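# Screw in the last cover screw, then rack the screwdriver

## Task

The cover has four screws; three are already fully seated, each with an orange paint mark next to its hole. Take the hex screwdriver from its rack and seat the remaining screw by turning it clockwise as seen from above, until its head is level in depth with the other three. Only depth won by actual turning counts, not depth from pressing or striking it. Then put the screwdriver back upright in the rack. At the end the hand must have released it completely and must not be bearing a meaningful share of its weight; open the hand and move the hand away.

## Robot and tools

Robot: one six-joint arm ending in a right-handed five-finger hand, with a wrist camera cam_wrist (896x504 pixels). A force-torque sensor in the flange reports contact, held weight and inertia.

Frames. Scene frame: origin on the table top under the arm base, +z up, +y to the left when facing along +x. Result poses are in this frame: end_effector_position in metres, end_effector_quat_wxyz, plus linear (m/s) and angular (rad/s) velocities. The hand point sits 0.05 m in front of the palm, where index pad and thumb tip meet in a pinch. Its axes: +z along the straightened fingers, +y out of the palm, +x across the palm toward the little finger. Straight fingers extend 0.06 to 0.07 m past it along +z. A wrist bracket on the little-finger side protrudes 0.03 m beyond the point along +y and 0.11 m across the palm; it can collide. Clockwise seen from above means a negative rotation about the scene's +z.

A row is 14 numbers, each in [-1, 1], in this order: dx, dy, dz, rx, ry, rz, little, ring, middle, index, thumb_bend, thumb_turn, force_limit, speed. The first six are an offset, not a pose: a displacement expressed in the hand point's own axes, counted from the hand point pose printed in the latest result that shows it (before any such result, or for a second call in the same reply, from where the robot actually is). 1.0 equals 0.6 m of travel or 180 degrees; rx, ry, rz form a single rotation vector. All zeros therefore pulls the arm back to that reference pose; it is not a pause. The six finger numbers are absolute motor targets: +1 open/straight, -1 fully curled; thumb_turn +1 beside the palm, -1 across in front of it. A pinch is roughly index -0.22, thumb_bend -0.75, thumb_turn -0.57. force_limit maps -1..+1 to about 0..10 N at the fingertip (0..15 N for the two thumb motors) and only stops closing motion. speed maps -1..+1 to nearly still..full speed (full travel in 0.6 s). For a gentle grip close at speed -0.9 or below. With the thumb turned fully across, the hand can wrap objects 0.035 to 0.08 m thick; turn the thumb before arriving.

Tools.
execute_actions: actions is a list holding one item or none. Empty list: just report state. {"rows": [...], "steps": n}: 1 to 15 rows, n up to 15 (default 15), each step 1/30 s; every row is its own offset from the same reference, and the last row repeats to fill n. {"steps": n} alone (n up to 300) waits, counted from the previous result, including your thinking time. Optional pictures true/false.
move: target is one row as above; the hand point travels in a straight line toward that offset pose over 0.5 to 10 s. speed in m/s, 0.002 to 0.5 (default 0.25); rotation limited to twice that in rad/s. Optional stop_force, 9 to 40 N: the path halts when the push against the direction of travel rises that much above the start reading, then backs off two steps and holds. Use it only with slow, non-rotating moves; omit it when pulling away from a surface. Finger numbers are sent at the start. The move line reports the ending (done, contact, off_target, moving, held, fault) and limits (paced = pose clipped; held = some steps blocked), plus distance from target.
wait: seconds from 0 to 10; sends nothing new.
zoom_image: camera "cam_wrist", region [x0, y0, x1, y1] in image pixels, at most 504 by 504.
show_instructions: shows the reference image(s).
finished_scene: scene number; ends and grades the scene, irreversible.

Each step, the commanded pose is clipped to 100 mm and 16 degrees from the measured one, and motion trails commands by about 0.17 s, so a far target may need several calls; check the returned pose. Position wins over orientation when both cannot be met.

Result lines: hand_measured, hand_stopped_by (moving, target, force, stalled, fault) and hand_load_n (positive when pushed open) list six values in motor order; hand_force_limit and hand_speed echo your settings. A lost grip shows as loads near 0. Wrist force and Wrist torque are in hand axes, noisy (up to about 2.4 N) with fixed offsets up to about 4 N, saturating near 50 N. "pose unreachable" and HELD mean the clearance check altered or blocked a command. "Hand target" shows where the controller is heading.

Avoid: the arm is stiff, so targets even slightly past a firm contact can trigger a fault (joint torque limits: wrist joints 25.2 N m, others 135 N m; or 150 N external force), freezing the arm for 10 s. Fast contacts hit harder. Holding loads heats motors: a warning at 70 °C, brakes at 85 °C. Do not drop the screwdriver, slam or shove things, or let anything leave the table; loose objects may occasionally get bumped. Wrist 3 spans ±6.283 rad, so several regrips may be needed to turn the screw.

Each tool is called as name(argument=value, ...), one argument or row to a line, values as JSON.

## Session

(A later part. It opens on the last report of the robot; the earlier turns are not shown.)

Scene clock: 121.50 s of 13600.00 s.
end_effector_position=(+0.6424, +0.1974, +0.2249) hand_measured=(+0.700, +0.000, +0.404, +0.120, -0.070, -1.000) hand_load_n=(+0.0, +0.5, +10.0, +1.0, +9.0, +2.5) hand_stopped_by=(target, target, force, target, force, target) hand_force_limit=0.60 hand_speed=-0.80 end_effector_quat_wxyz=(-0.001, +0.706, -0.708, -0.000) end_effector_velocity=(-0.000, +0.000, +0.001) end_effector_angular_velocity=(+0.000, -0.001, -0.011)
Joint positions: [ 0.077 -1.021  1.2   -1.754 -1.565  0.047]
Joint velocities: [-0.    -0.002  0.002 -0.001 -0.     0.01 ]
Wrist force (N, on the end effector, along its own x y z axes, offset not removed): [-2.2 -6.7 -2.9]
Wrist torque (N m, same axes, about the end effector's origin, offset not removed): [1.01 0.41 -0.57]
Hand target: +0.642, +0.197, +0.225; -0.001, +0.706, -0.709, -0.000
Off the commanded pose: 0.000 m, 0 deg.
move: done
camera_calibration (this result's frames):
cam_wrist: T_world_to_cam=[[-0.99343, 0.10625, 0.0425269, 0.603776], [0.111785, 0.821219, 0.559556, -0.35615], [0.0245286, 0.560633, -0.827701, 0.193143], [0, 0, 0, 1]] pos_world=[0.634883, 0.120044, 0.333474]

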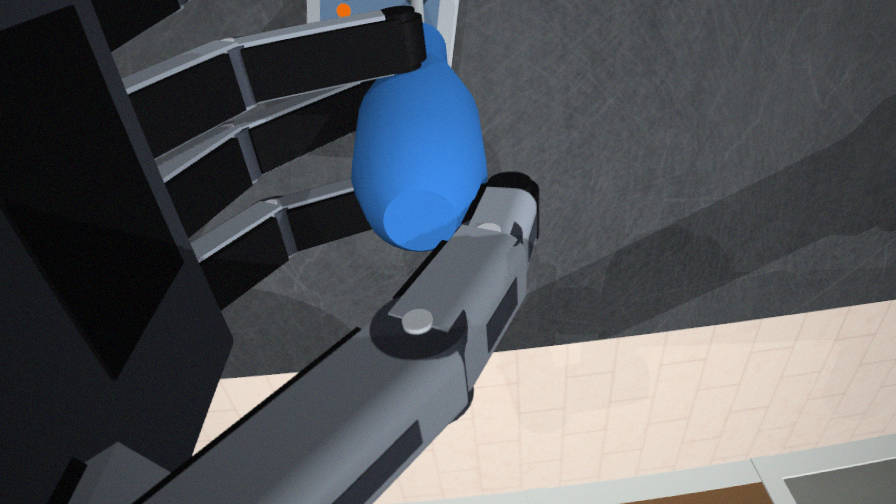

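move(
  target=[0.0134,-0.0324,0.0003,0,0,0.25,0.7,0.0,0.2,0.12,-0.4,-1,0.6,-0.8],
  speed=0.5,
)

move(
  target=[0.0134,-0.0324,0.0003,0,0,0.25,0.7,0.0,0.2,0.12,-0.4,-1,0.6,-0.8],
  speed=0.5,
)

move(
  target=[0.0134,-0.0324,0.0003,0,0,0.25,0.7,0.0,0.2,0.12,-0.4,-1,0.6,-0.8],
  speed=0.5,
)

move(
  target=[0.0134,-0.0324,0.0003,0,0,0.25,0.7,0.0,0.2,0.12,-0.4,-1,0.6,-0.8],
  speed=0.5,
)

move(
  target=[0.0134,-0.0324,0.0003,0,0,0.25,0.7,0.0,0.2,0.12,-0.4,-1,0.6,-0.8],
  speed=0.5,
)

move(
  target=[0.0134,-0.0324,0.0003,0,0,0.25,0.7,0.0,0.2,0.12,-0.4,-1,0.6,-0.8],
  speed=0.5,
)

move(
  target=[0.0134,-0.0324,0.0003,0,0,0.25,0.7,0.0,0.2,0.12,-0.4,-1,0.6,-0.8],
  speed=0.5,
)

Scene clock: 124.27 s of 13600.00 s.
end_effector_position=(+0.6618, +0.1892, +0.2247) hand_measured=(+0.700, +0.000, +0.404, +0.120, -0.070, -1.000) hand_load_n=(+0.0, +0.5, +12.0, +1.0, +10.0, +2.5) hand_stopped_by=(target, target, force, target, force, target) hand_force_limit=0.60 hand_speed=-0.80 end_effector_quat_wxyz=(+0.001, -0.382, +0.924, +0.001) end_effector_velocity=(+0.000, +0.000, +0.001) end_effector_angular_velocity=(-0.001, -0.003, -0.011)
Joint positions: [ 0.018 -1.09   1.308 -1.792 -1.565  0.772]
Joint velocities: [ 0.    -0.004  0.002 -0.002 -0.001  0.011]
Wrist force (N, on the end effector, along its own x y z axes, offset not removed): [-2.9 -6.1 -1.1]
Wrist torque (N m, same axes, about the end effector's origin, offset not removed): [1.11 0.38 -0.52]
Hand target: +0.662, +0.189, +0.225; +0.001, -0.381, +0.924, +0.001
Off the commanded pose: 0.000 m, 0 deg.
move: done
camera_calibration (this result's frames):
cam_wrist: T_world_to_cam=[[-0.628054, 0.776934, 0.0438425, 0.254932], [0.659707, 0.501716, 0.559525, -0.653687], [0.412717, 0.380335, -0.827653, -0.0256738], [0, 0, 0, 1]] pos_world=[0.601949, 0.139664, 0.333328]

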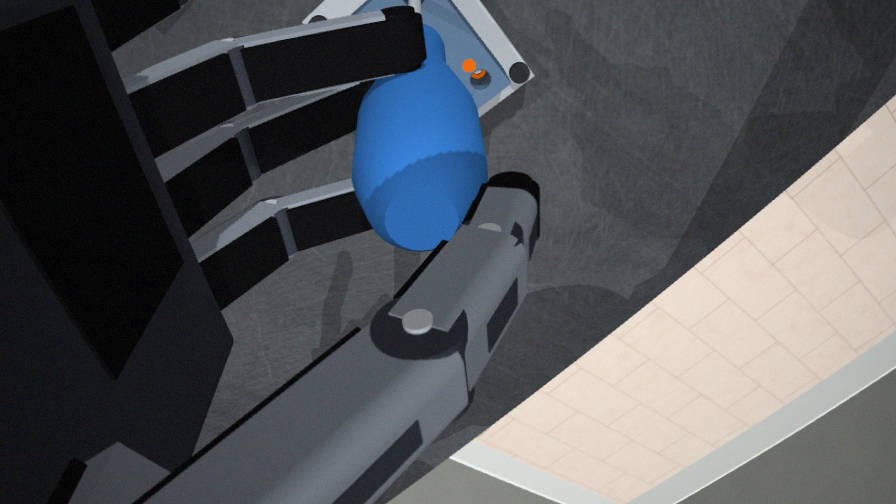

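Scene clock: 125.70 s of 13600.00 s.
end_effector_position=(+0.6698, +0.1698, +0.2246) hand_measured=(+0.700, +0.000, +0.404, +0.120, -0.070, -1.000) hand_load_n=(+0.0, +0.0, +12.5, +1.0, +11.0, +2.5) hand_stopped_by=(target, target, force, target, force, target) hand_force_limit=0.60 hand_speed=-0.80 end_effector_quat_wxyz=(+0.000, +0.001, +1.000, +0.001) end_effector_velocity=(+0.000, +0.000, +0.001) end_effector_angular_velocity=(-0.000, -0.003, -0.010)
Joint positions: [-0.007 -1.198  1.466 -1.842 -1.565  1.531]
Joint velocities: [ 0.001 -0.002  0.002 -0.002 -0.     0.011]
Wrist force (N, on the end effector, along its own x y z axes, offset not removed): [-0.9 -7.6 -2.1]
Wrist torque (N m, same axes, about the end effector's origin, offset not removed): [1.05 0.19 -0.50]
Hand target: +0.670, +0.170, +0.225; +0.000, +0.001, +1.000, +0.001
Off the commanded pose: 0.000 m, 0 deg.
move: done
camera_calibration (this result's frames):
cam_wrist: T_world_to_cam=[[0.104302, 0.993538, 0.0447544, -0.252398], [0.821873, -0.111446, 0.558664, -0.653451], [0.560042, -0.0214873, -0.828186, -0.0520571], [0, 0, 0, 1]] pos_world=[0.592533, 0.176824, 0.333243]

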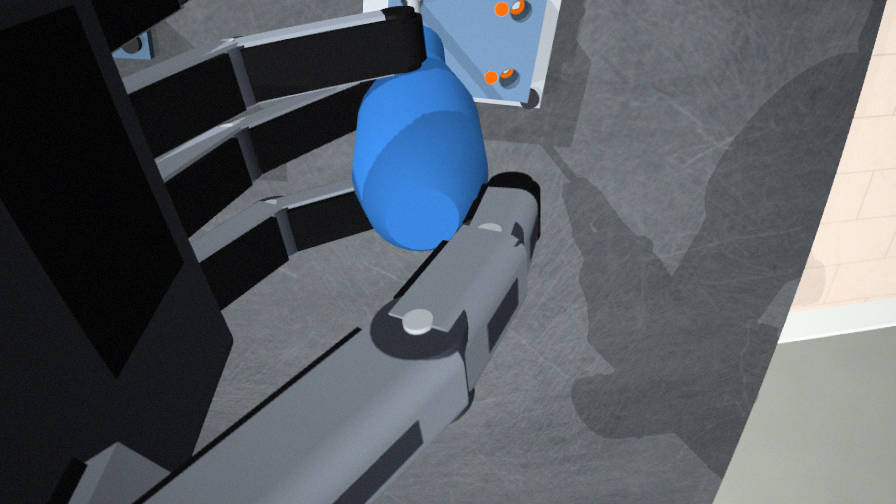

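Scene clock: 127.13 s of 13600.00 s.
end_effector_position=(+0.6617, +0.1503, +0.2244) hand_measured=(+0.700, +0.000, +0.404, +0.120, -0.070, -1.000) hand_load_n=(+0.0, +0.0, +12.5, +1.0, +11.0, +2.5) hand_stopped_by=(target, target, force, target, force, target) hand_force_limit=0.60 hand_speed=-0.80 end_effector_quat_wxyz=(-0.000, +0.383, +0.924, +0.001) end_effector_velocity=(+0.000, -0.000, -0.000) end_effector_angular_velocity=(-0.002, +0.000, -0.011)
Joint positions: [ 0.023 -1.283  1.584 -1.874 -1.565  2.346]
Joint velocities: [ 0.001  0.    -0.     0.    -0.002  0.013]
Wrist force (N, on the end effector, along its own x y z axes, offset not removed): [-0.2 -5.3 -3.0]
Wrist torque (N m, same axes, about the end effector's origin, offset not removed): [0.92 0.08 -0.38]
Hand target: +0.662, +0.150, +0.224; -0.000, +0.383, +0.924, +0.001
Off the commanded pose: 0.000 m, 0 deg.
move: done
camera_calibration (this result's frames):
cam_wrist: T_world_to_cam=[[0.77565, 0.629581, 0.044651, -0.621767], [0.503597, -0.659977, 0.557513, -0.355541], [0.380468, -0.409949, -0.828967, 0.129296], [0, 0, 0, 1]] pos_world=[0.612131, 0.209808, 0.333163]

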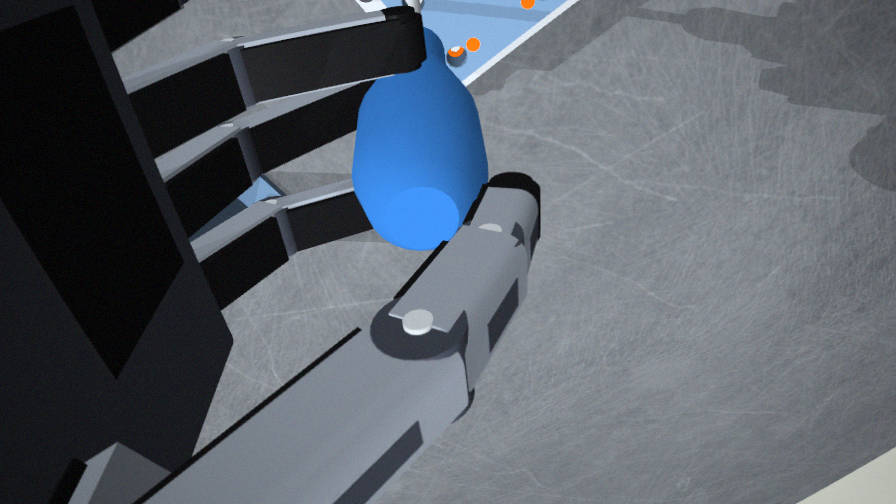

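Scene clock: 128.57 s of 13600.00 s.
end_effector_position=(+0.6423, +0.1423, +0.2242) hand_measured=(+0.700, +0.000, +0.404, +0.120, -0.070, -1.000) hand_load_n=(+0.0, +0.0, +11.0, +0.5, +10.0, +3.0) hand_stopped_by=(target, target, force, target, force, target) hand_force_limit=0.60 hand_speed=-0.80 end_effector_quat_wxyz=(-0.000, +0.707, +0.707, +0.001) end_effector_velocity=(-0.000, -0.000, +0.001) end_effector_angular_velocity=(-0.002, -0.001, -0.012)
Joint positions: [ 0.097 -1.293  1.597 -1.878 -1.565  3.204]
Joint velocities: [ 0.001 -0.001 -0.002  0.002 -0.002  0.014]
Wrist force (N, on the end effector, along its own x y z axes, offset not removed): [-0.6 -5.3 -2.3]
Wrist torque (N m, same axes, about the end effector's origin, offset not removed): [0.66 0.30 -0.41]
Hand target: +0.642, +0.142, +0.224; -0.000, +0.707, +0.707, +0.001
Off the commanded pose: 0.000 m, 0 deg.
move: done
camera_calibration (this result's frames):
cam_wrist: T_world_to_cam=[[0.993808, -0.102226, 0.0435362, -0.637341], [-0.109095, -0.823475, 0.556765, 0.0660383], [-0.0210648, -0.558068, -0.829528, 0.412326], [0, 0, 0, 1]] pos_world=[0.649285, 0.219334, 0.333016]

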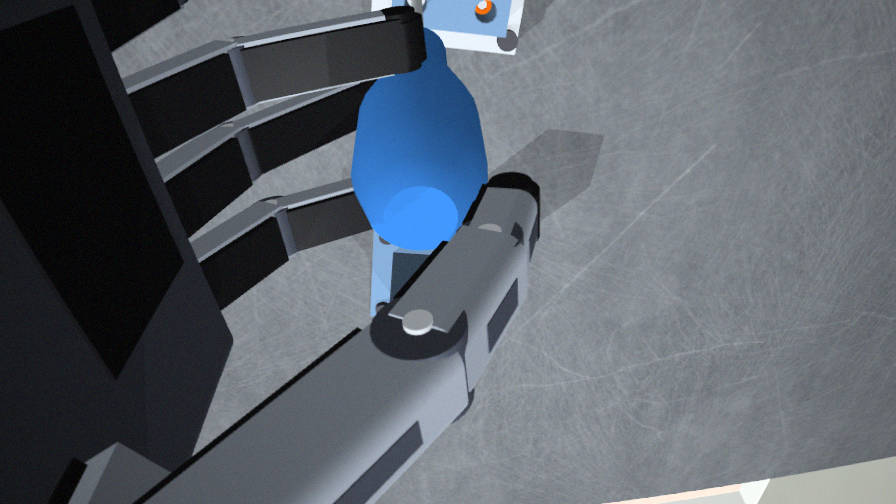

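Scene clock: 130.00 s of 13600.00 s.
end_effector_position=(+0.6228, +0.1504, +0.2240) hand_measured=(+0.700, +0.000, +0.404, +0.120, -0.070, -1.000) hand_load_n=(+0.0, +0.0, +9.5, +0.5, +8.5, +3.0) hand_stopped_by=(target, target, force, target, force, target) hand_force_limit=0.60 hand_speed=-0.80 end_effector_quat_wxyz=(-0.001, +0.923, +0.384, +0.001) end_effector_velocity=(-0.000, +0.000, +0.001) end_effector_angular_velocity=(-0.001, -0.000, -0.009)
Joint positions: [ 0.163 -1.22   1.498 -1.853 -1.565  4.054]
Joint velocities: [ 0.001  0.001 -0.003  0.002 -0.001  0.009]
Wrist force (N, on the end effector, along its own x y z axes, offset not removed): [-2.2 -4.3 -2.6]
Wrist torque (N m, same axes, about the end effector's origin, offset not removed): [0.72 0.52 -0.48]
Hand target: +0.623, +0.150, +0.224; -0.001, +0.924, +0.383, +0.001
Off the commanded pose: 0.000 m, 0 deg.
move: done
camera_calibration (this result's frames):
cam_wrist: T_world_to_cam=[[0.631333, -0.774372, 0.0420414, -0.290008], [-0.658296, -0.506464, 0.556902, 0.365024], [-0.409957, -0.379266, -0.829513, 0.631558], [0, 0, 0, 1]] pos_world=[0.682297, 0.199826, 0.332795]

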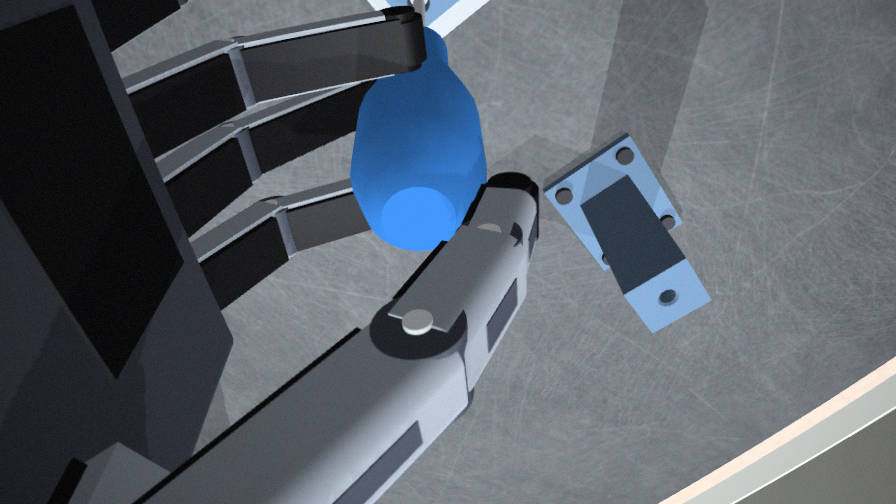

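Scene clock: 131.43 s of 13600.00 s.
end_effector_position=(+0.6147, +0.1698, +0.2238) hand_measured=(+0.700, +0.000, +0.404, +0.120, -0.070, -1.000) hand_load_n=(+0.0, +0.0, +9.0, +0.5, +7.5, +3.0) hand_stopped_by=(target, target, force, target, force, target) hand_force_limit=0.60 hand_speed=-0.80 end_effector_quat_wxyz=(-0.001, +1.000, +0.002, +0.000) end_effector_velocity=(-0.000, +0.000, +0.001) end_effector_angular_velocity=(-0.001, -0.001, -0.010)
Joint positions: [ 0.177 -1.112  1.342 -1.805 -1.565  4.853]
Joint velocities: [-0.     0.    -0.003  0.002 -0.001  0.01 ]
Wrist force (N, on the end effector, along its own x y z axes, offset not removed): [-1.1 -4.9 -0.3]
Wrist torque (N m, same axes, about the end effector's origin, offset not removed): [0.68 0.20 -0.32]
Hand target: +0.615, +0.170, +0.224; -0.001, +1.000, +0.001, +0.000
Off the commanded pose: 0.000 m, 0 deg.
move: done
camera_calibration (this result's frames):
cam_wrist: T_world_to_cam=[[-0.100062, -0.994136, 0.0409945, 0.217317], [-0.823111, 0.105855, 0.557928, 0.366747], [-0.558996, 0.0220843, -0.828877, 0.65877], [0, 0, 0, 1]] pos_world=[0.691868, 0.162672, 0.332512]

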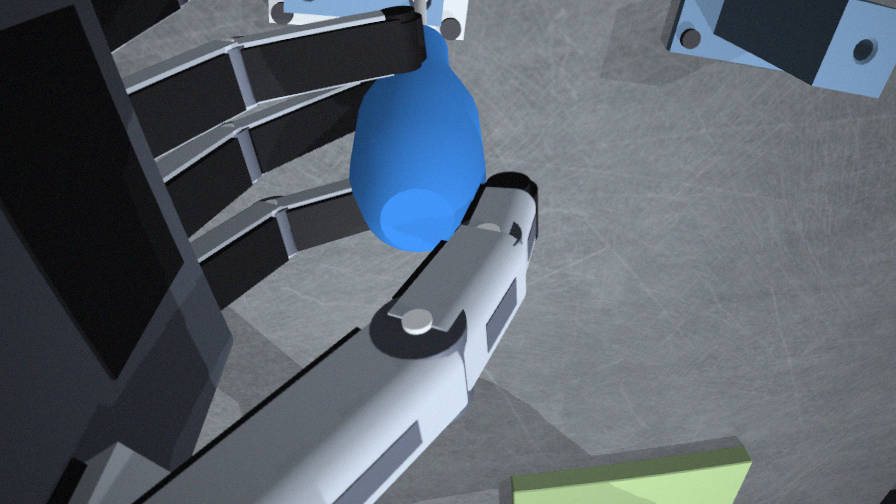

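Scene clock: 132.87 s of 13600.00 s.
end_effector_position=(+0.6227, +0.1893, +0.2236) hand_measured=(+0.700, +0.000, +0.404, +0.120, -0.070, -1.000) hand_load_n=(+0.0, +0.5, +9.0, +0.5, +7.5, +2.5) hand_stopped_by=(target, target, force, target, force, target) hand_force_limit=0.60 hand_speed=-0.80 end_effector_quat_wxyz=(-0.001, +0.925, -0.381, -0.000) end_effector_velocity=(+0.000, +0.000, +0.001) end_effector_angular_velocity=(-0.001, -0.001, -0.011)
Joint positions: [ 0.141 -1.03   1.217 -1.762 -1.565  5.601]
Joint velocities: [-0.    -0.001 -0.001  0.001 -0.001  0.011]
Wrist force (N, on the end effector, along its own x y z axes, offset not removed): [-1.1 -3.9 0.9]
Wrist torque (N m, same axes, about the end effector's origin, offset not removed): [0.89 0.14 -0.43]
Hand target: +0.623, +0.189, +0.224; -0.001, +0.924, -0.381, -0.000
Off the commanded pose: 0.000 m, 0 deg.
move: done
camera_calibration (this result's frames):
cam_wrist: T_world_to_cam=[[-0.773044, -0.633019, 0.0411182, 0.588155], [-0.507164, 0.655682, 0.559345, 0.070233], [-0.381036, 0.411544, -0.827915, 0.477936], [0, 0, 0, 1]] pos_world=[0.6724, 0.129571, 0.332222]

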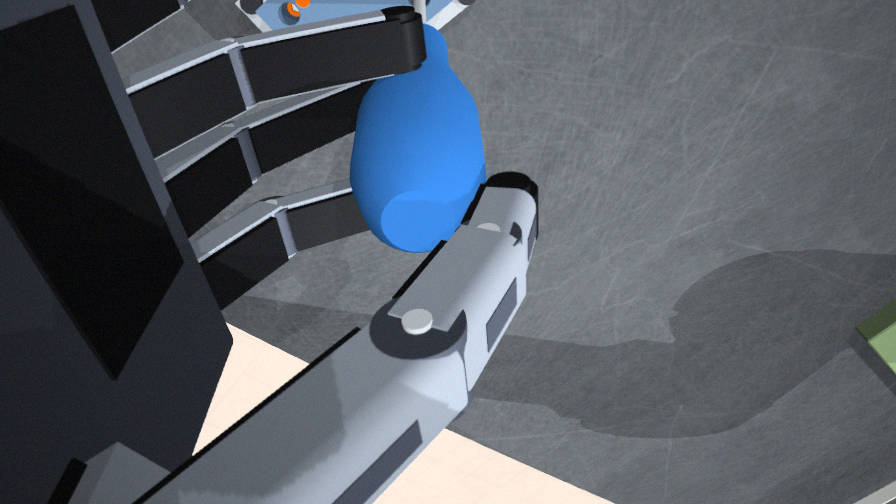

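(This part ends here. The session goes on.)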